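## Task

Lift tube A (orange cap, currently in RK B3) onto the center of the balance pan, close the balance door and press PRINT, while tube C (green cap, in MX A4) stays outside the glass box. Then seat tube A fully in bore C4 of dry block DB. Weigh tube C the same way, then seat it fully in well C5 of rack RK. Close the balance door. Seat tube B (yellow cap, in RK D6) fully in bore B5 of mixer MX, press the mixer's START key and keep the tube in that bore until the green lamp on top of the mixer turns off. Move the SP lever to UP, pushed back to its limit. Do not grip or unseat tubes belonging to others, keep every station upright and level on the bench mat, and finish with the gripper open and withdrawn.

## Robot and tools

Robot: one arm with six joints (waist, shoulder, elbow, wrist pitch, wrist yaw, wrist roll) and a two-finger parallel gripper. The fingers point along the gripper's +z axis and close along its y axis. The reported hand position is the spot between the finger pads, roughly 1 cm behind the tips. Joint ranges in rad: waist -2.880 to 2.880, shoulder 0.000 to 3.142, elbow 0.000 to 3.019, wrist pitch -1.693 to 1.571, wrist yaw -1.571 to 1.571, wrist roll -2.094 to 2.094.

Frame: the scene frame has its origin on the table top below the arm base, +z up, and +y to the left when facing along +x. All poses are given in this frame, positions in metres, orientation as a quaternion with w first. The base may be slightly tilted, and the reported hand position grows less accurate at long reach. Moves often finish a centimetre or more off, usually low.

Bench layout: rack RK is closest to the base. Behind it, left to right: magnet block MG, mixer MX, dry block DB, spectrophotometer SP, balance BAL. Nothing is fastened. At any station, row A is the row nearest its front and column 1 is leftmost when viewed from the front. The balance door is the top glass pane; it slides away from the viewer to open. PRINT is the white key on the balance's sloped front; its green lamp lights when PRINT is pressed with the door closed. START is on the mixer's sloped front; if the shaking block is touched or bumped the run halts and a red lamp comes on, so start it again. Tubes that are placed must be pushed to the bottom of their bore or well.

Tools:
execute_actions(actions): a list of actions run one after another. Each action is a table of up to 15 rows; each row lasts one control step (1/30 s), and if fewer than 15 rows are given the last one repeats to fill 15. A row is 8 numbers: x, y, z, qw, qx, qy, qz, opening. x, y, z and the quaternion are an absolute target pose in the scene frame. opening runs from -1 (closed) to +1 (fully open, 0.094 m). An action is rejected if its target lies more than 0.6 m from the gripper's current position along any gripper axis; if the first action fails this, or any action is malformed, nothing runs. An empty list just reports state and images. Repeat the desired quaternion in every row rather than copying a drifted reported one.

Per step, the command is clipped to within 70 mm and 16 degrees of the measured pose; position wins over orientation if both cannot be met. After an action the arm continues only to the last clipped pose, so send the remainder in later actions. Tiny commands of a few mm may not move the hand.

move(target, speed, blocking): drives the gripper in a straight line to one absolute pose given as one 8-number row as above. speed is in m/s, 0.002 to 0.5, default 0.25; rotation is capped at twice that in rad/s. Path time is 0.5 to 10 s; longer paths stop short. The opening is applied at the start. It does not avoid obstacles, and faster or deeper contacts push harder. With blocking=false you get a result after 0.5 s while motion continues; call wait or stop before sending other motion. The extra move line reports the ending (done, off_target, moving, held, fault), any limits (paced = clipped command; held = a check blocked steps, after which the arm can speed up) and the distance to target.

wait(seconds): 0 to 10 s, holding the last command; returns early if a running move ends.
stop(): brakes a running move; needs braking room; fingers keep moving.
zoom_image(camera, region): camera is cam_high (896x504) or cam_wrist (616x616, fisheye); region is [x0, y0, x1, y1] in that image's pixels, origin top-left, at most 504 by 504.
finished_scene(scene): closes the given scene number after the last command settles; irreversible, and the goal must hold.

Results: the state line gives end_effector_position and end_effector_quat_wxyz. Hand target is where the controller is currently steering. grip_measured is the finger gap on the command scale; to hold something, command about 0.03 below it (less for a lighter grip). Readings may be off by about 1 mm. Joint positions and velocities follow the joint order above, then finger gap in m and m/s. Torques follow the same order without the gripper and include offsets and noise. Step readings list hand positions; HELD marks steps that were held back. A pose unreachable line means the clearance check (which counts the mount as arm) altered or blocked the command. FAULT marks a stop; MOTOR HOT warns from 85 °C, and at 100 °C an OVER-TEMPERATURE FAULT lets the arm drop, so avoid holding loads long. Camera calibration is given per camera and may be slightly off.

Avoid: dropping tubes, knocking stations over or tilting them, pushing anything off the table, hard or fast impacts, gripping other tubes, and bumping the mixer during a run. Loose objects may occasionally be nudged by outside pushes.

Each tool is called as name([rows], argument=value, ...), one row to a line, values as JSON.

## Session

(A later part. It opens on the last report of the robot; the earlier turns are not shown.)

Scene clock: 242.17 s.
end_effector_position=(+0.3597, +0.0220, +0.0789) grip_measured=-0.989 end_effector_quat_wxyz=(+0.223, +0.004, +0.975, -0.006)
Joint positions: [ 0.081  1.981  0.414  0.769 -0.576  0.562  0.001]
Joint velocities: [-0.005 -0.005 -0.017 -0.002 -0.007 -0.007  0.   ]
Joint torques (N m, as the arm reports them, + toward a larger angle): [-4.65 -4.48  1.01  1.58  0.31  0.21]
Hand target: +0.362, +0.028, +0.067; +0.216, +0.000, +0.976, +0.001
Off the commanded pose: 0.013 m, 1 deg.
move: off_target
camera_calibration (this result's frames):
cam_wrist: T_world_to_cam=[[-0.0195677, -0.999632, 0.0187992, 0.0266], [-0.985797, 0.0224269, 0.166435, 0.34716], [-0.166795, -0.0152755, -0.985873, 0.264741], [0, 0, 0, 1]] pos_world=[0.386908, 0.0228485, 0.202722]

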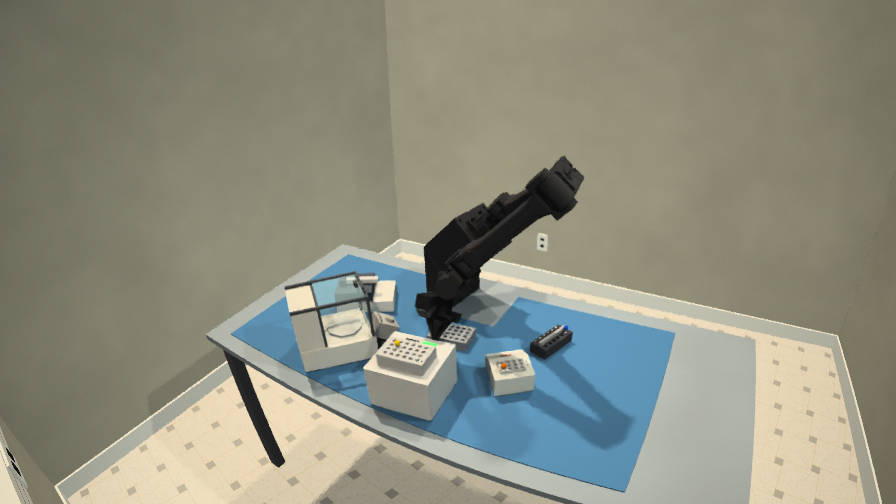

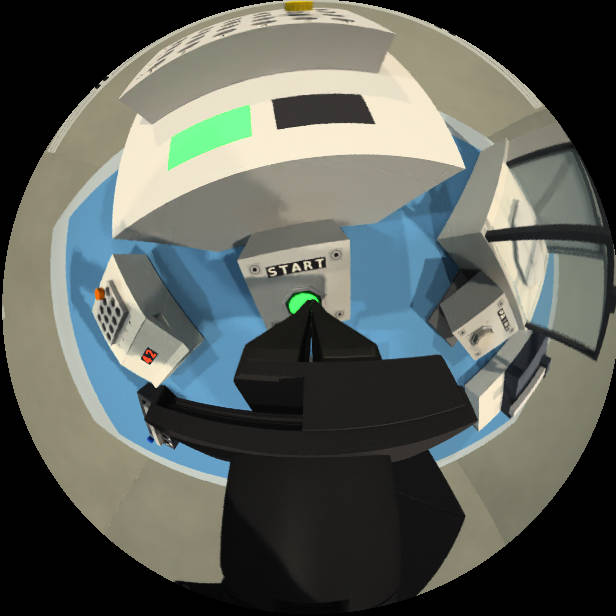

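move(target=[0.33,0.01,0.2,0.216,0,0.976,0,-1], speed=0.15)

move(target=[0.17,-0.26,0.24,0.187,0.488,0.845,-0.108,-1])

zoom_image(camera="cam_wrist", region=[180,100,440,360])

zoom_image(camera="cam_high", region=[300,220,460,360])

Scene clock: 244.07 s.
end_effector_position=(+0.3280, +0.0077, +0.2024) grip_measured=-0.989 end_effector_quat_wxyz=(+0.217, +0.006, +0.976, -0.004)
Joint positions: [-0.288  1.546  0.342  0.144 -0.807  0.173  0.001]
Joint velocities: [ 0.015 -0.005  0.012  0.002 -0.007  0.007  0.   ]
Joint torques (N m, as the arm reports them, + toward a larger angle): [-5.28 -3.    4.83  0.21  0.03 -0.17]
Hand target: +0.330, +0.008, +0.203; +0.216, -0.001, +0.976, -0.005
Off the commanded pose: 0.004 m, 1 deg.
move: done
camera_calibration (this result's frames):
cam_wrist: T_world_to_cam=[[-0.0219523, -0.999635, 0.015749, 0.0107824], [-0.983649, 0.0244125, 0.178434, 0.292452], [-0.178754, -0.0115745, -0.983826, 0.384411], [0, 0, 0, 1]] pos_world=[0.356621, 0.00808835, 0.32584]

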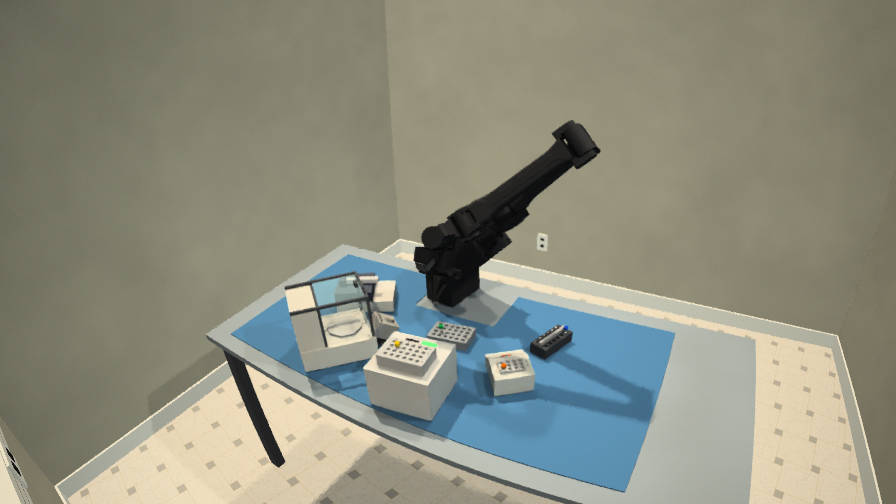

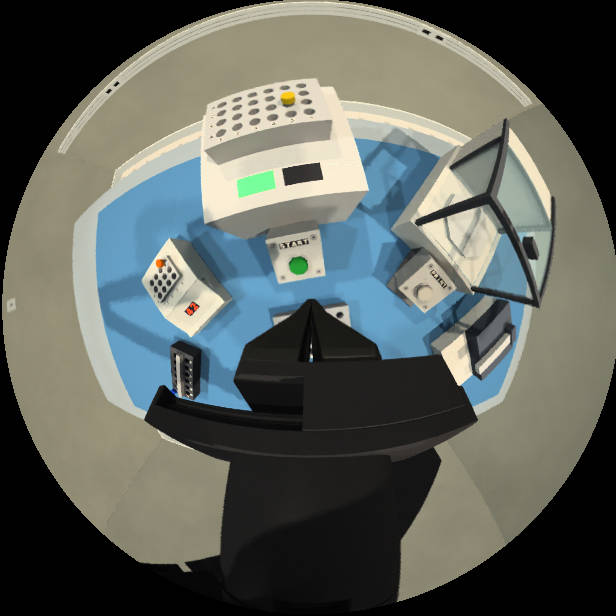

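Scene clock: 246.53 s.
end_effector_position=(+0.1593, -0.2585, +0.2364) grip_measured=-0.989 end_effector_quat_wxyz=(+0.183, +0.487, +0.846, -0.117)
Joint positions: [-1.114  2.144  0.539 -0.17  -0.447  0.023  0.001]
Joint velocities: [-0.015 -0.005  0.002 -0.012 -0.066 -0.007 -0.001]
Joint torques (N m, as the arm reports them, + toward a larger angle): [-4.11 -5.39  9.12  0.56  0.16  0.12]
Hand target: +0.166, -0.270, +0.242; +0.187, +0.490, +0.843, -0.120
Off the commanded pose: 0.011 m, 1 deg.
move: off_target
camera_calibration (this result's frames):
cam_wrist: T_world_to_cam=[[-0.870804, -0.490704, 0.0301712, 0.0037589], [-0.478455, 0.859983, 0.177511, 0.26272], [-0.113052, 0.140142, -0.983656, 0.413334], [0, 0, 0, 1]] pos_world=[0.175701, -0.282015, 0.359829]

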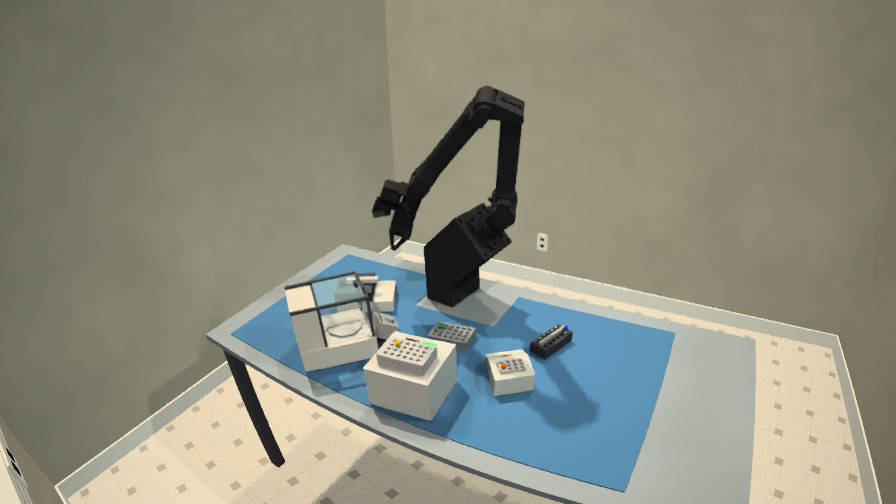

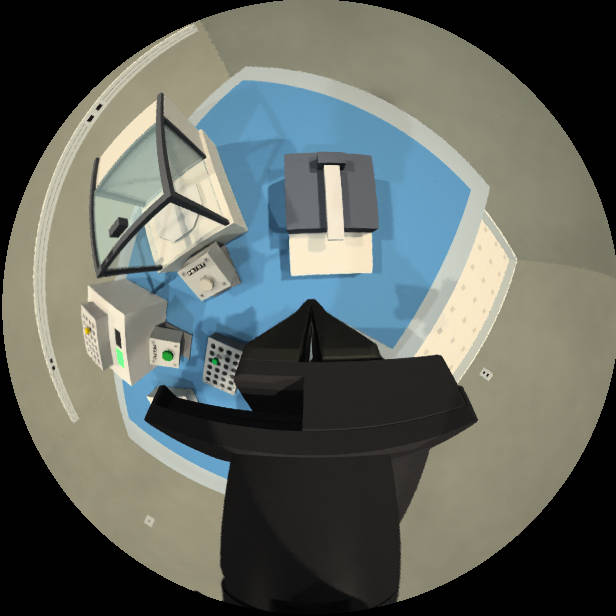

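Region (180, 100, 440, 360) of cam_wrist's 616x616 image, scaled by 1.938, with more detail than that image has.

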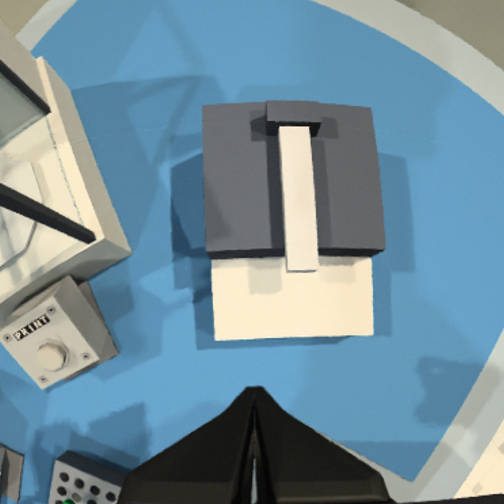

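Region (300, 220, 460, 360) of cam_high's 896x504 image, scaled by 3.150, with more detail than that image has; it fills the top 441 rows of this view, and the rest is white.

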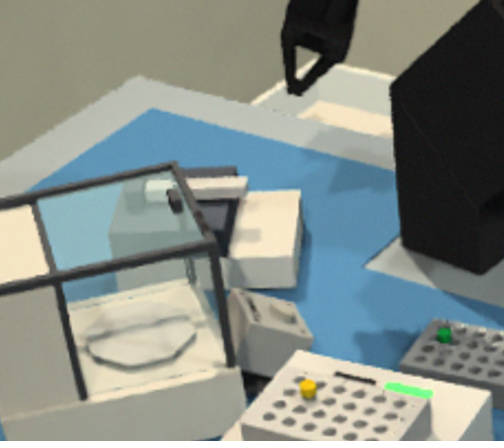

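move(target=[0.16,-0.35,0.14,0.334,0.452,0.806,-0.187,0.1], speed=0.2)

Scene clock: 248.77 s.
end_effector_position=(+0.1528, -0.3419, +0.1363) grip_measured=+0.097 end_effector_quat_wxyz=(+0.325, +0.456, +0.808, -0.182)
Joint positions: [-1.057  2.741  0.562  0.794 -0.437  0.238  0.052]
Joint velocities: [-0.015 -0.005 -0.012 -0.002 -0.037  0.066 -0.001]
Joint torques (N m, as the arm reports them, + toward a larger angle): [-3.48 -9.33  3.03  2.67  0.27  0.2 ]
Hand target: +0.160, -0.349, +0.139; +0.335, +0.452, +0.806, -0.185
Off the commanded pose: 0.011 m, 1 deg.
move: off_target
camera_calibration (this result's frames):
cam_wrist: T_world_to_cam=[[-0.860882, -0.508793, 0.00354188, -0.0438373], [-0.503756, 0.851338, -0.146471, 0.394118], [0.0715079, -0.127878, -0.989209, 0.20684], [0, 0, 0, 1]] pos_world=[0.14601, -0.331381, 0.26249]

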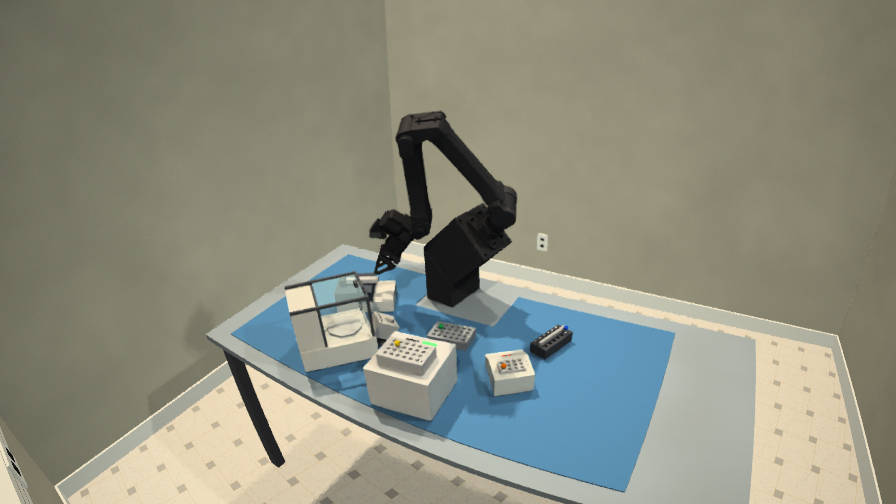

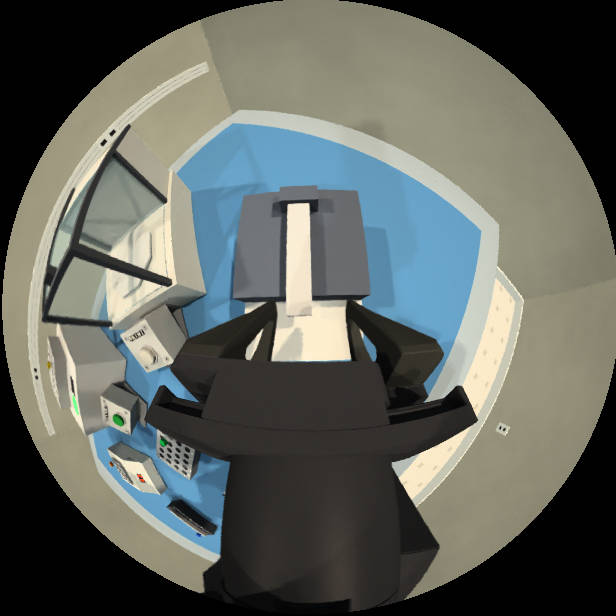

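move(target=[0.173,-0.350,0.103,0.334,0.452,0.806,-0.187,0.1], speed=0.06)

zoom_image(camera="cam_high", region=[320,230,440,330])

Scene clock: 250.23 s.
end_effector_position=(+0.1734, -0.3470, +0.1061) grip_measured=+0.097 end_effector_quat_wxyz=(+0.332, +0.449, +0.809, -0.185)
Joint positions: [-0.904  2.836  0.608  0.927 -0.401  0.397  0.052]
Joint velocities: [ 0.005  0.005 -0.007 -0.012  0.007 -0.007  0.   ]
Joint torques (N m, as the arm reports them, + toward a larger angle): [-5.04 -8.51  1.53  2.41  0.34  0.14]
Hand target: +0.174, -0.349, +0.102; +0.335, +0.451, +0.806, -0.184
Off the commanded pose: 0.004 m, 1 deg.
move: done
camera_calibration (this result's frames):
cam_wrist: T_world_to_cam=[[-0.855345, -0.517989, 0.0084602, -0.0332577], [-0.512331, 0.843354, -0.162086, 0.40478], [0.0768241, -0.142974, -0.98674, 0.168349], [0, 0, 0, 1]] pos_world=[0.166001, -0.334531, 0.232007]

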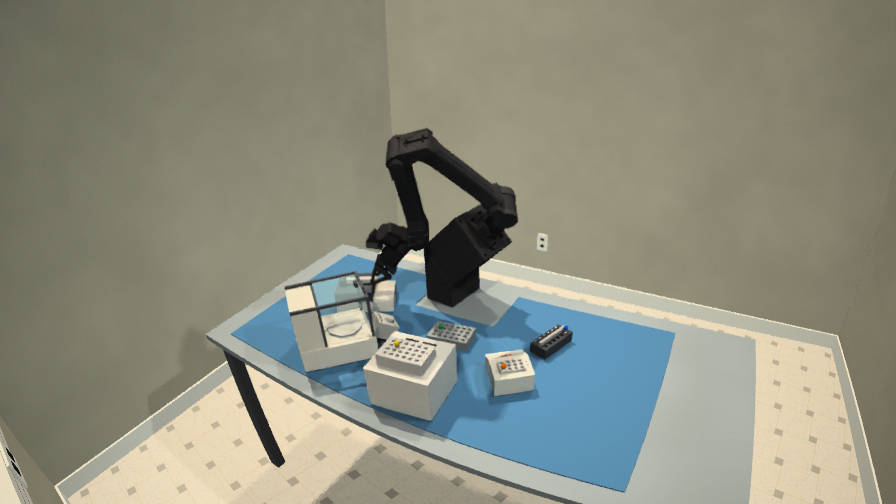

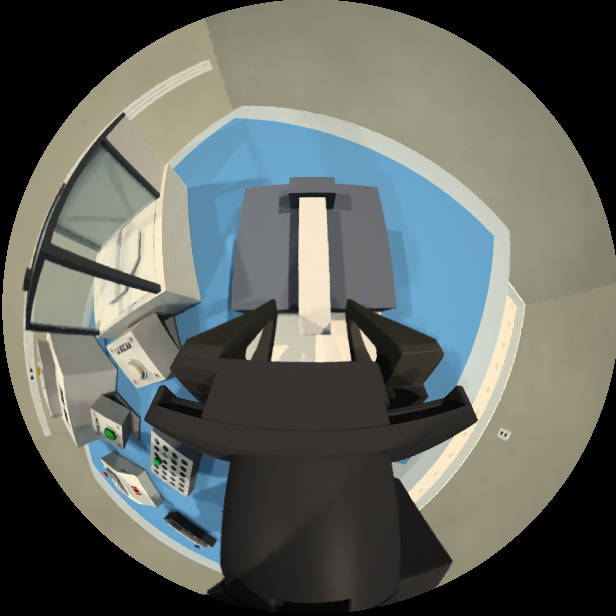

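Region (320, 230, 440, 330) of cam_high's 896x504 image, scaled by 4.200, with more detail than that image has.

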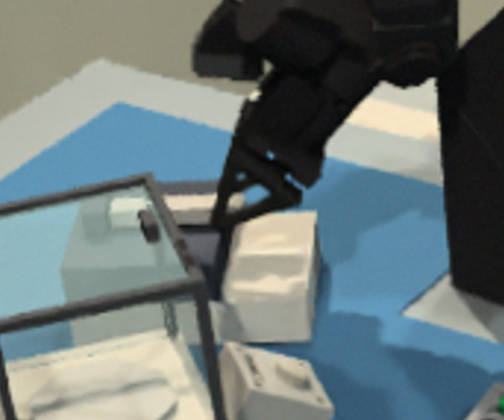

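move(target=[0.169,-0.349,0.098,0.334,0.452,0.806,-0.187,-0.3], speed=0.03)

execute_actions([
  [[0.169,-0.349,0.098,0.334,0.452,0.806,-0.187,-0.35],[0.169,-0.349,0.098,0.334,0.452,0.806,-0.187,-0.4],[0.169,-0.349,0.098,0.334,0.452,0.806,-0.187,-0.44],[0.169,-0.349,0.098,0.334,0.452,0.806,-0.187,-0.48],[0.169,-0.349,0.098,0.334,0.452,0.806,-0.187,-0.5],[0.169,-0.349,0.098,0.334,0.452,0.806,-0.187,-0.52],[0.169,-0.349,0.098,0.334,0.452,0.806,-0.187,-0.54],[0.169,-0.349,0.098,0.334,0.452,0.806,-0.187,-0.56],[0.169,-0.349,0.098,0.334,0.452,0.806,-0.187,-0.58]],
])

Scene clock: 251.37 s.
end_effector_position=(+0.1682, -0.3462, +0.1007) grip_measured=-0.297 end_effector_quat_wxyz=(+0.330, +0.452, +0.807, -0.186)
Joint positions: [-0.904  2.858  0.608  0.944 -0.397  0.4    0.033]
Joint velocities: [ 0.005 -0.005  0.007  0.002  0.022 -0.022  0.002]
Joint torques (N m, as the arm reports them, + toward a larger angle): [-4.92 -8.66  1.38  2.28  0.34  0.13]
Hand target: +0.169, -0.349, +0.098; +0.334, +0.452, +0.806, -0.187
Off the commanded pose: 0.004 m, 0 deg.
move: done
camera_calibration (this result's frames):
cam_wrist: T_world_to_cam=[[-0.858828, -0.512184, 0.00903006, -0.0346936], [-0.506867, 0.847096, -0.159729, 0.400736], [0.0741613, -0.141757, -0.98712, 0.164462], [0, 0, 0, 1]] pos_world=[0.161127, -0.333918, 0.226666]

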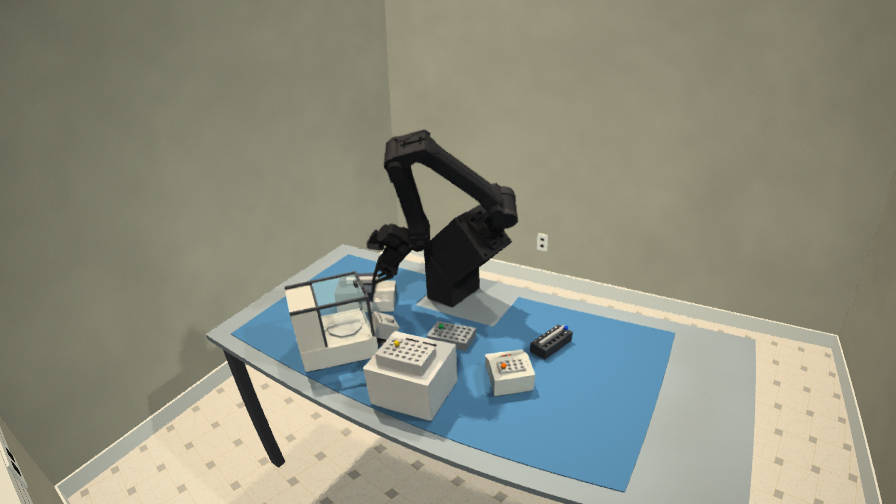

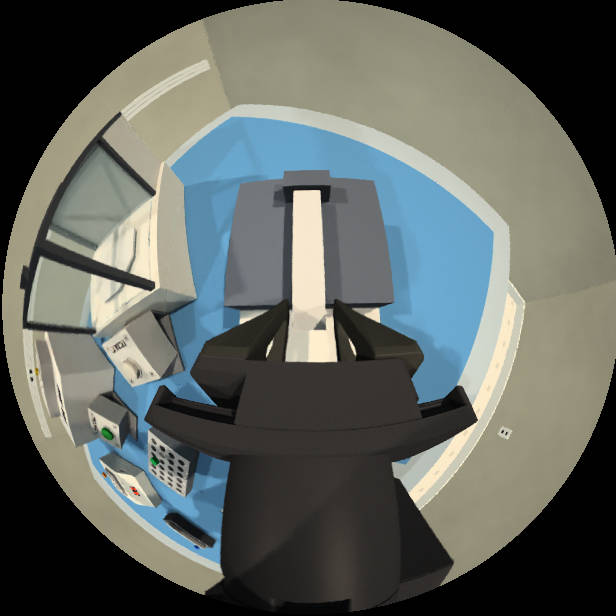

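Scene clock: 251.87 s.
end_effector_position=(+0.1694, -0.3457, +0.1009) grip_measured=-0.546 end_effector_quat_wxyz=(+0.331, +0.451, +0.808, -0.184)
Joint positions: [-0.904  2.858  0.608  0.947 -0.403  0.4    0.021]
Joint velocities: [ 0.005  0.005 -0.012  0.007  0.007 -0.007  0.   ]
Joint torques (N m, as the arm reports them, + toward a larger angle): [-4.98 -8.57  1.44  2.26  0.55  0.13]
Hand target: +0.169, -0.349, +0.098; +0.334, +0.452, +0.806, -0.187
Off the commanded pose: 0.004 m, 1 deg.
Step readings (end_effector_position):
0: (+0.1682, -0.3462, +0.1007)
1: (+0.1683, -0.3462, +0.1008)
2: (+0.1683, -0.3462, +0.1008)
4: (+0.1683, -0.3462, +0.1008)
8: (+0.1694, -0.3457, +0.1009)
15: end_effector_position above
camera_calibration (this result's frames):
cam_wrist: T_world_to_cam=[[-0.855992, -0.516964, 0.0050754, -0.0351842], [-0.511013, 0.844569, -0.1599, 0.400767], [0.0783759, -0.139467, -0.98712, 0.164695], [0, 0, 0, 1]] pos_world=[0.161772, -0.333695, 0.226835]

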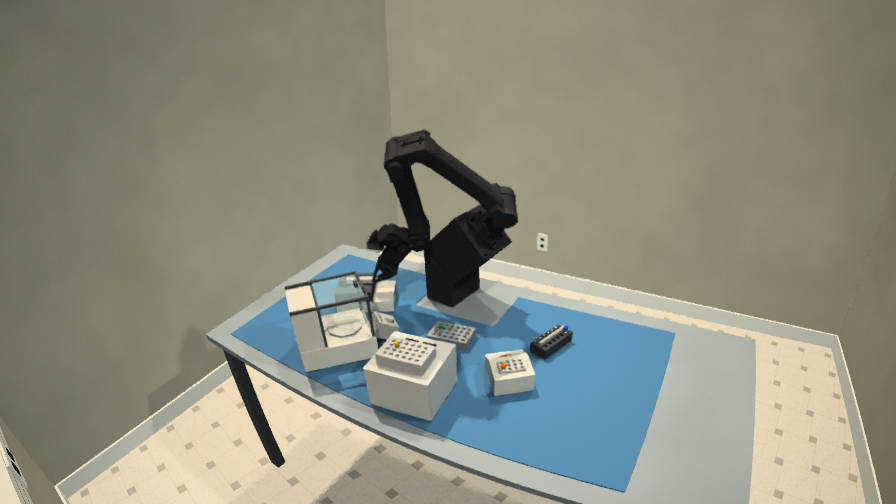

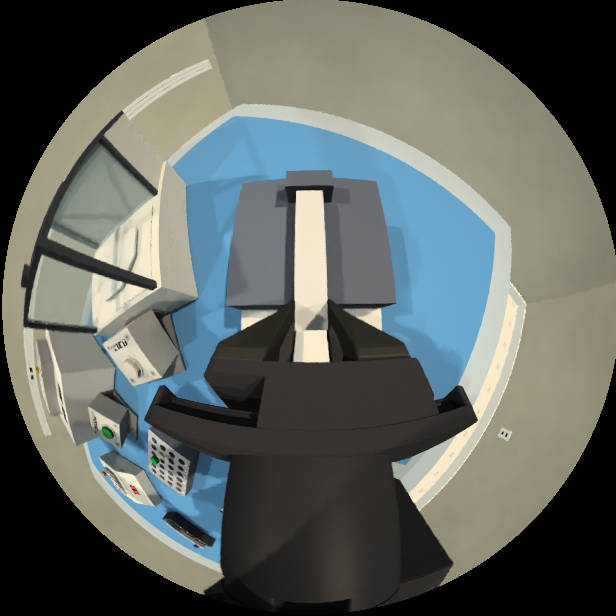

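move(target=[0.172,-0.351,0.131,0.226,0.472,0.842,-0.127,-0.56], speed=0.08)

move(target=[0.178,-0.36,0.157,0.106,0.485,0.865,-0.06,-0.56], speed=0.08)

Scene clock: 254.07 s.
end_effector_position=(+0.1712, -0.3507, +0.1266) grip_measured=-0.546 end_effector_quat_wxyz=(+0.224, +0.469, +0.844, -0.130)
Joint positions: [-1.011  2.658  0.71   0.322 -0.476  0.157  0.021]
Joint velocities: [-0.005  0.005 -0.002 -0.027 -0.037  0.081 -0.   ]
Joint torques (N m, as the arm reports them, + toward a larger angle): [ -6.81 -11.25   3.76   0.37   0.13  -0.02]
Hand target: +0.172, -0.353, +0.132; +0.225, +0.473, +0.842, -0.129
Off the commanded pose: 0.005 m, 1 deg.
move: done
camera_calibration (this result's frames):
cam_wrist: T_world_to_cam=[[-0.855023, -0.518236, 0.0191647, -0.0387079], [-0.514575, 0.852413, 0.0927638, 0.381412], [-0.0644098, 0.0694535, -0.995504, 0.287969], [0, 0, 0, 1]] pos_world=[0.181717, -0.36518, 0.252035]

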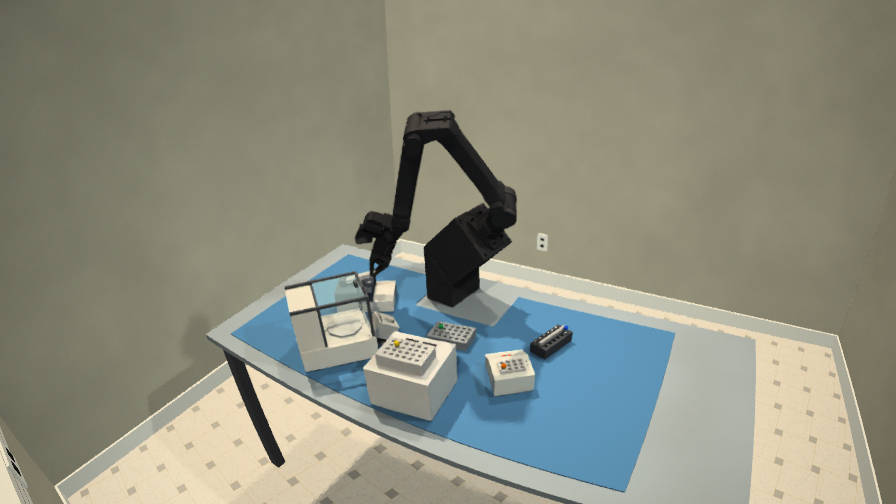

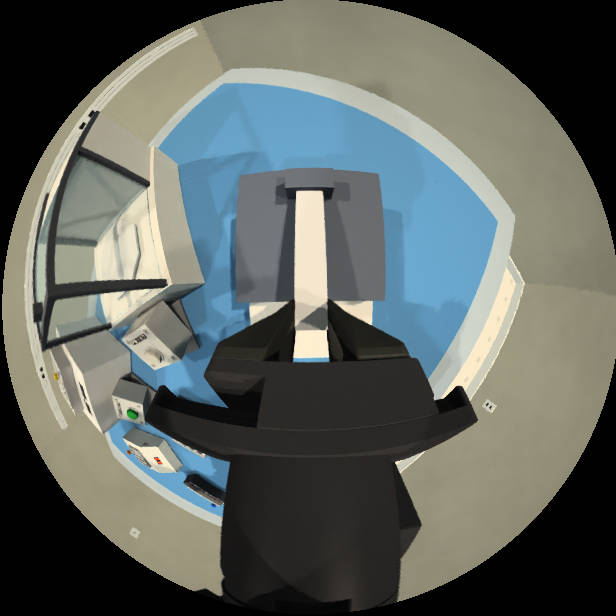

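Scene clock: 256.07 s.
end_effector_position=(+0.1766, -0.3604, +0.1511) grip_measured=-0.546 end_effector_quat_wxyz=(+0.106, +0.481, +0.867, -0.067)
Joint positions: [-1.056  2.607  0.924 -0.273 -0.48  -0.038  0.021]
Joint velocities: [ 0.015 -0.015  0.007  0.002 -0.007 -0.066 -0.   ]
Joint torques (N m, as the arm reports them, + toward a larger angle): [ -6.67 -12.66   5.68  -0.36  -0.07   0.03]
Hand target: +0.177, -0.360, +0.156; +0.105, +0.486, +0.866, -0.061
Off the commanded pose: 0.006 m, 1 deg.
move: done
camera_calibration (this result's frames):
cam_wrist: T_world_to_cam=[[-0.852536, -0.522065, 0.0251253, -0.0422984], [-0.480046, 0.801121, 0.357438, 0.325664], [-0.206734, 0.292667, -0.933599, 0.409715], [0, 0, 0, 1]] pos_world=[0.204975, -0.402889, 0.267167]

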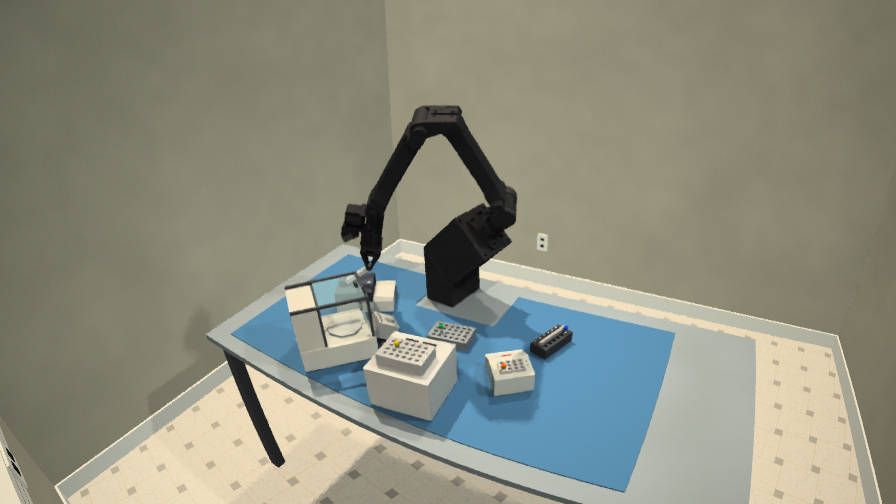

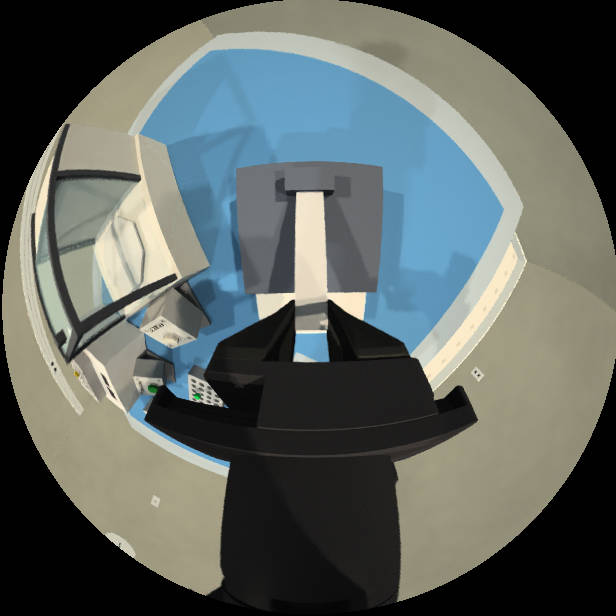

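Works. Continue with tilt 0 then pivot.

move(target=[0.187,-0.373,0.179,0,0.489,0.872,0,-0.556], speed=0.08)

move(target=[0.198,-0.391,0.195,0,0.489,0.872,0,-0.556], speed=0.04)

Scene clock: 258.13 s.
end_effector_position=(+0.1846, -0.3730, +0.1699) grip_measured=-0.544 end_effector_quat_wxyz=(+0.002, +0.484, +0.875, -0.012)
Joint positions: [-1.061  2.665  1.162 -0.718 -0.448 -0.166  0.021]
Joint velocities: [-0.005 -0.005  0.002 -0.017 -0.081 -0.051  0.001]
Joint torques (N m, as the arm reports them, + toward a larger angle): [ -7.71 -13.93   7.43  -1.58  -0.19  -0.06]
Hand target: +0.186, -0.373, +0.178; +0.000, +0.489, +0.872, -0.001
Off the commanded pose: 0.009 m, 1 deg.
move: done
camera_calibration (this result's frames):
cam_wrist: T_world_to_cam=[[-0.849091, -0.527322, 0.0312421, -0.046204], [-0.419555, 0.709138, 0.566653, 0.251796], [-0.320964, 0.468033, -0.823364, 0.500333], [0, 0, 0, 1]] pos_world=[0.226999, -0.437094, 0.270719]

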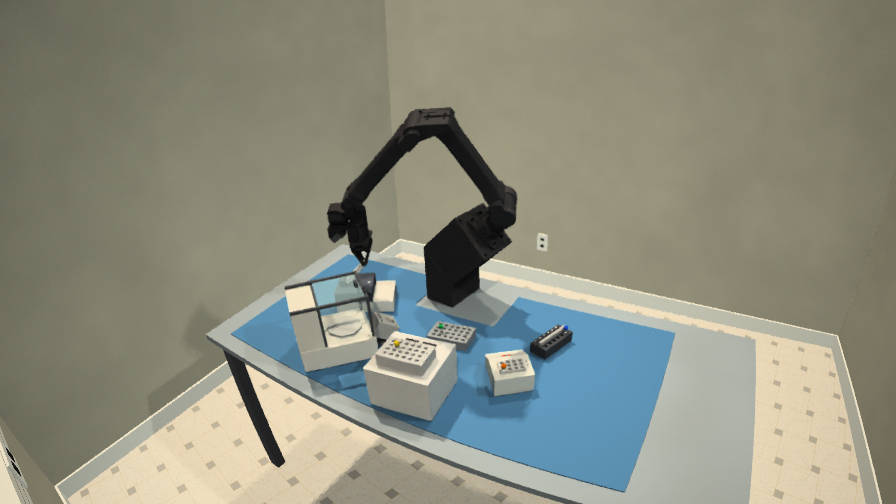

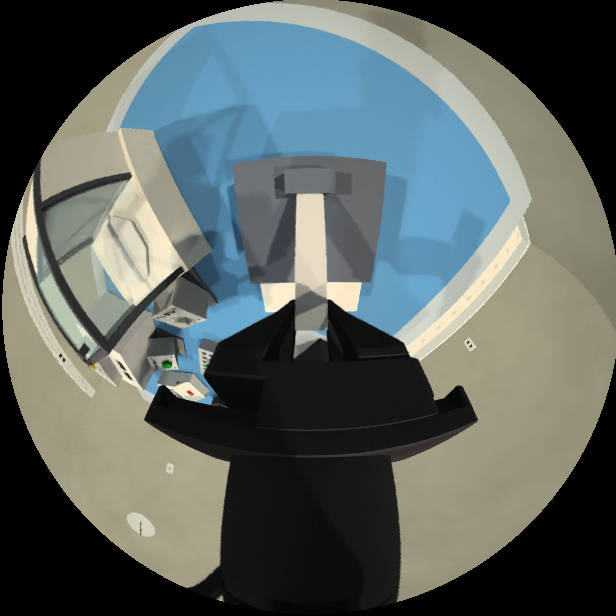

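Scene clock: 259.20 s.
end_effector_position=(+0.1868, -0.3768, +0.1740) grip_measured=-0.544 end_effector_quat_wxyz=(-0.017, +0.486, +0.874, +0.000)
Joint positions: [-1.062  2.686  1.215 -0.8   -0.442 -0.186  0.021]
Joint velocities: [-0.005  0.005 -0.002 -0.012  0.022  0.11   0.   ]
Joint torques (N m, as the arm reports them, + toward a larger angle): [ -8.67 -15.63   9.39  -1.36  -0.19   0.06]
Hand target: +0.197, -0.390, +0.195; +0.000, +0.489, +0.872, -0.001
Off the commanded pose: 0.028 m, 2 deg.
move: off_target
camera_calibration (this result's frames):
cam_wrist: T_world_to_cam=[[-0.850012, -0.525964, 0.0290072, -0.0454115], [-0.404957, 0.687686, 0.602576, 0.236107], [-0.336881, 0.500451, -0.797534, 0.516861], [0, 0, 0, 1]] pos_world=[0.231134, -0.444916, 0.271259]

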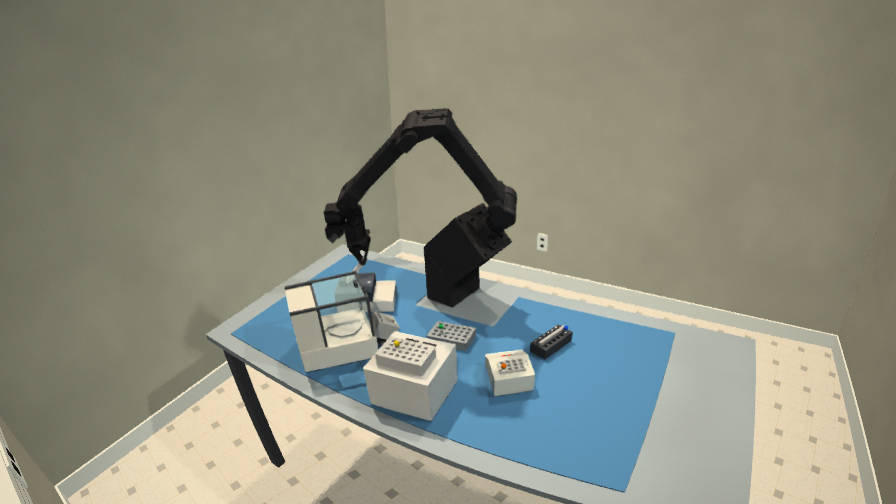

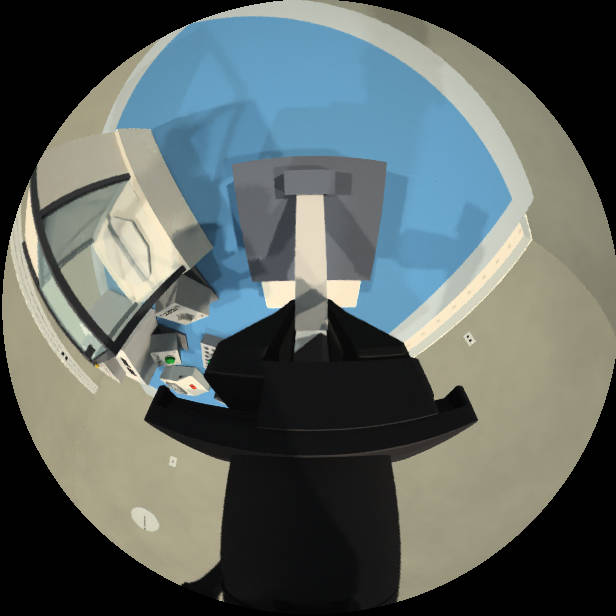

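move(target=[0.200,-0.395,0.195,-0.129,0.484,0.862,0.072,-0.552], speed=0.08)

Scene clock: 261.33 s.
end_effector_position=(+0.1951, -0.3922, +0.1859) grip_measured=-0.542 end_effector_quat_wxyz=(-0.123, +0.481, +0.865, +0.065)
Joint positions: [-1.052  2.83   1.501 -1.208 -0.4   -0.29   0.022]
Joint velocities: [ 0.005 -0.005 -0.002  0.002  0.007  0.037 -0.001]
Joint torques (N m, as the arm reports them, + toward a larger angle): [ -7.94 -15.88   8.92  -2.43   0.13   0.  ]
Hand target: +0.199, -0.394, +0.194; -0.129, +0.484, +0.863, +0.071
Off the commanded pose: 0.011 m, 1 deg.
move: off_target
camera_calibration (this result's frames):
cam_wrist: T_world_to_cam=[[-0.84877, -0.52841, 0.0192993, -0.0461499], [-0.317088, 0.537859, 0.781129, 0.133775], [-0.423137, 0.656879, -0.624071, 0.58283], [0, 0, 0, 1]] pos_world=[0.249865, -0.479187, 0.260123]

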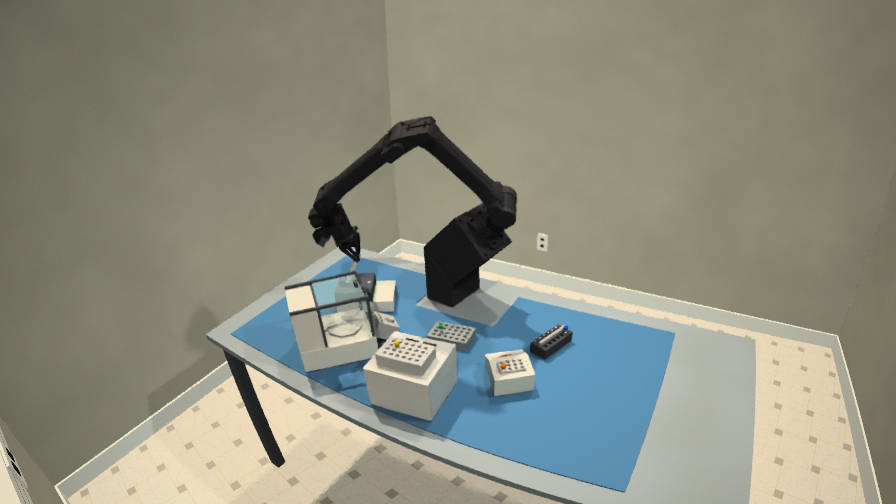

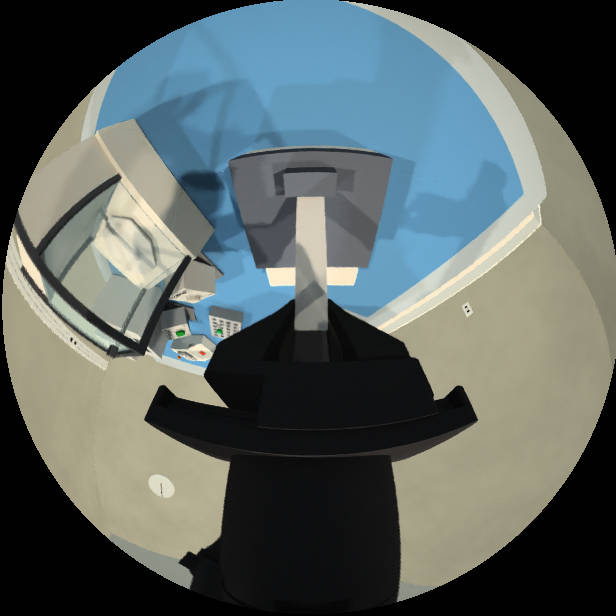

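move(target=[0.213,-0.416,0.205,-0.18,0.478,0.853,0.10,-0.544], speed=0.05)

Scene clock: 263.13 s.
end_effector_position=(+0.2024, -0.4040, +0.1920) grip_measured=-0.537 end_effector_quat_wxyz=(-0.188, +0.476, +0.853, +0.102)
Joint positions: [-1.038  2.941  1.7   -1.448 -0.368 -0.338  0.022]
Joint velocities: [-0.005  0.005 -0.002  0.017  0.037 -0.022 -0.   ]
Joint torques (N m, as the arm reports them, + toward a larger angle): [ -8.89 -17.27  10.55  -1.94   0.01   0.04]
Hand target: +0.212, -0.415, +0.205; -0.180, +0.478, +0.854, +0.099
Off the commanded pose: 0.021 m, 1 deg.
move: off_target
camera_calibration (this result's frames):
cam_wrist: T_world_to_cam=[[-0.849685, -0.526991, 0.0177694, -0.0452653], [-0.250218, 0.43264, 0.866149, 0.0652935], [-0.46414, 0.731508, -0.49947, 0.611979], [0, 0, 0, 1]] pos_world=[0.261921, -0.49977, 0.249916]

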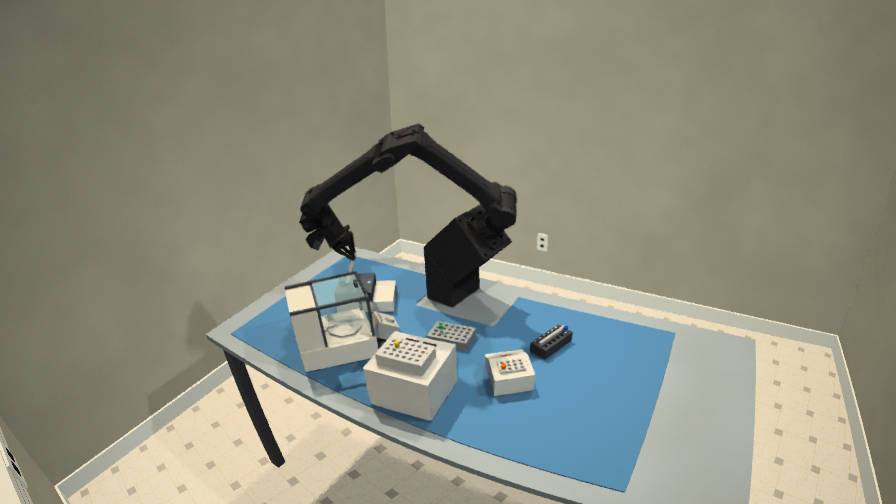

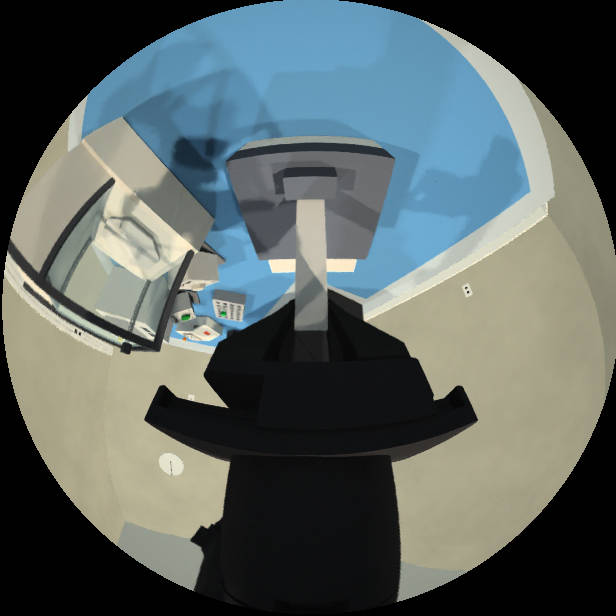

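move(target=[0.222,-0.432,0.206,-0.18,0.478,0.853,0.10,-0.534], speed=0.04)

Scene clock: 264.43 s.
end_effector_position=(+0.2064, -0.4104, +0.1943) grip_measured=-0.531 end_effector_quat_wxyz=(-0.202, +0.479, +0.847, +0.113)
Joint positions: [-1.037  2.979  1.769 -1.518 -0.365 -0.342  0.022]
Joint velocities: [-0.005 -0.005  0.002 -0.002 -0.007 -0.022 -0.   ]
Joint torques (N m, as the arm reports them, + toward a larger angle): [ -9.45 -17.56  11.78  -1.03  -0.15   0.11]
Hand target: +0.222, -0.430, +0.207; -0.180, +0.478, +0.854, +0.100
Off the commanded pose: 0.029 m, 3 deg.
move: off_target
camera_calibration (this result's frames):
cam_wrist: T_world_to_cam=[[-0.85552, -0.517553, 0.0150206, -0.0396954], [-0.231206, 0.407821, 0.883304, 0.049628], [-0.463282, 0.752211, -0.46856, 0.621922], [0, 0, 0, 1]] pos_world=[0.265639, -0.5086, 0.248167]

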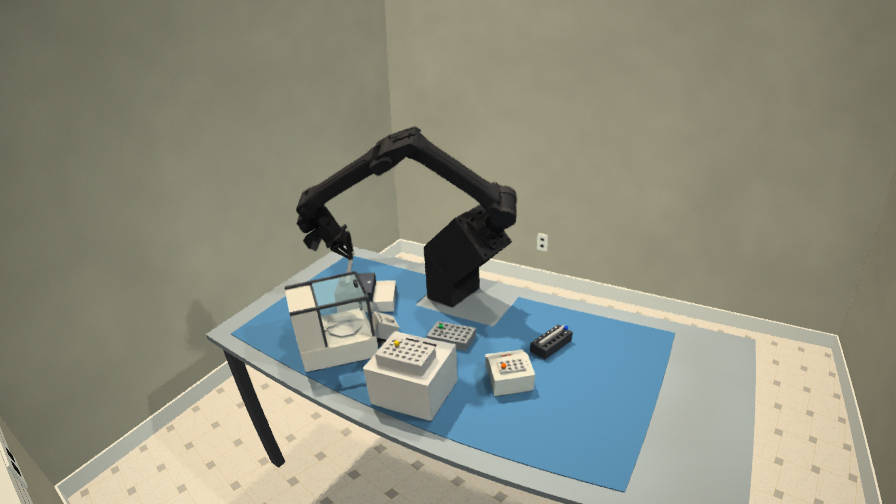

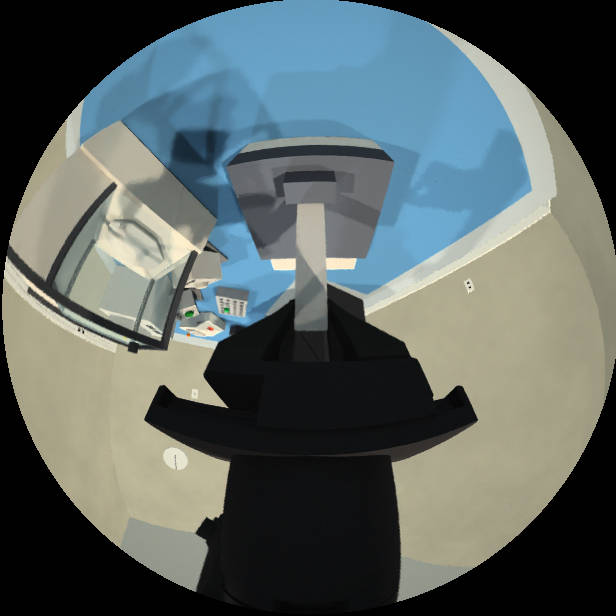

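move(target=[0.225,-0.437,0.206,-0.18,0.478,0.853,0.10,-0.524], speed=0.04)

Scene clock: 265.67 s.
end_effector_position=(+0.2151, -0.4234, +0.1977) grip_measured=-0.524 end_effector_quat_wxyz=(-0.191, +0.476, +0.852, +0.106)
Joint positions: [-1.037  2.991  1.815 -1.523 -0.37  -0.342  0.022]
Joint velocities: [ 0.005 -0.015 -0.002 -0.012 -0.022  0.007 -0.002]
Joint torques (N m, as the arm reports them, + toward a larger angle): [ -9.01 -17.5   11.07  -1.47  -0.06   0.12]
Hand target: +0.225, -0.436, +0.207; -0.180, +0.478, +0.854, +0.100
Off the commanded pose: 0.019 m, 1 deg.
move: off_target
camera_calibration (this result's frames):
cam_wrist: T_world_to_cam=[[-0.849847, -0.526834, 0.0143284, -0.0439767], [-0.248671, 0.424811, 0.870459, 0.0673608], [-0.464675, 0.736194, -0.492033, 0.635537], [0, 0, 0, 1]] pos_world=[0.274695, -0.519662, 0.2547]

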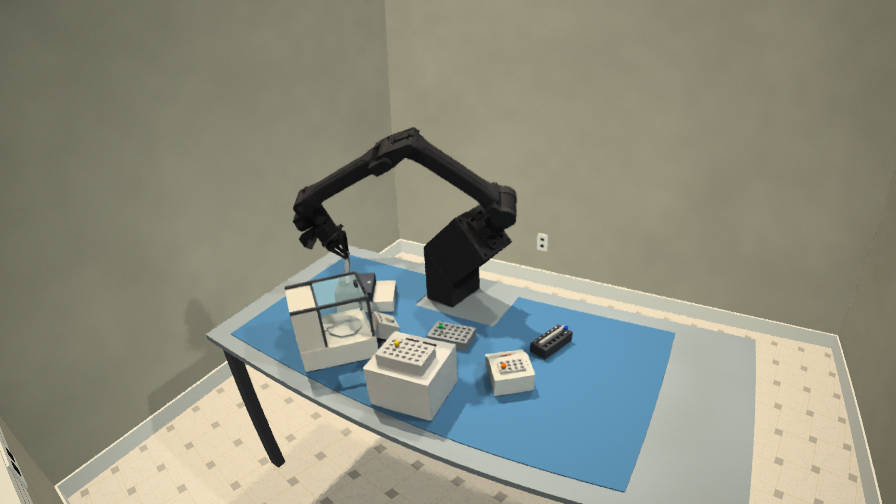

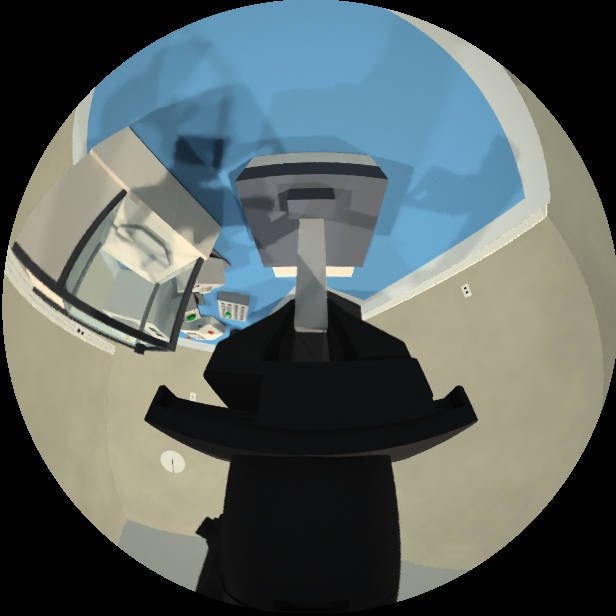

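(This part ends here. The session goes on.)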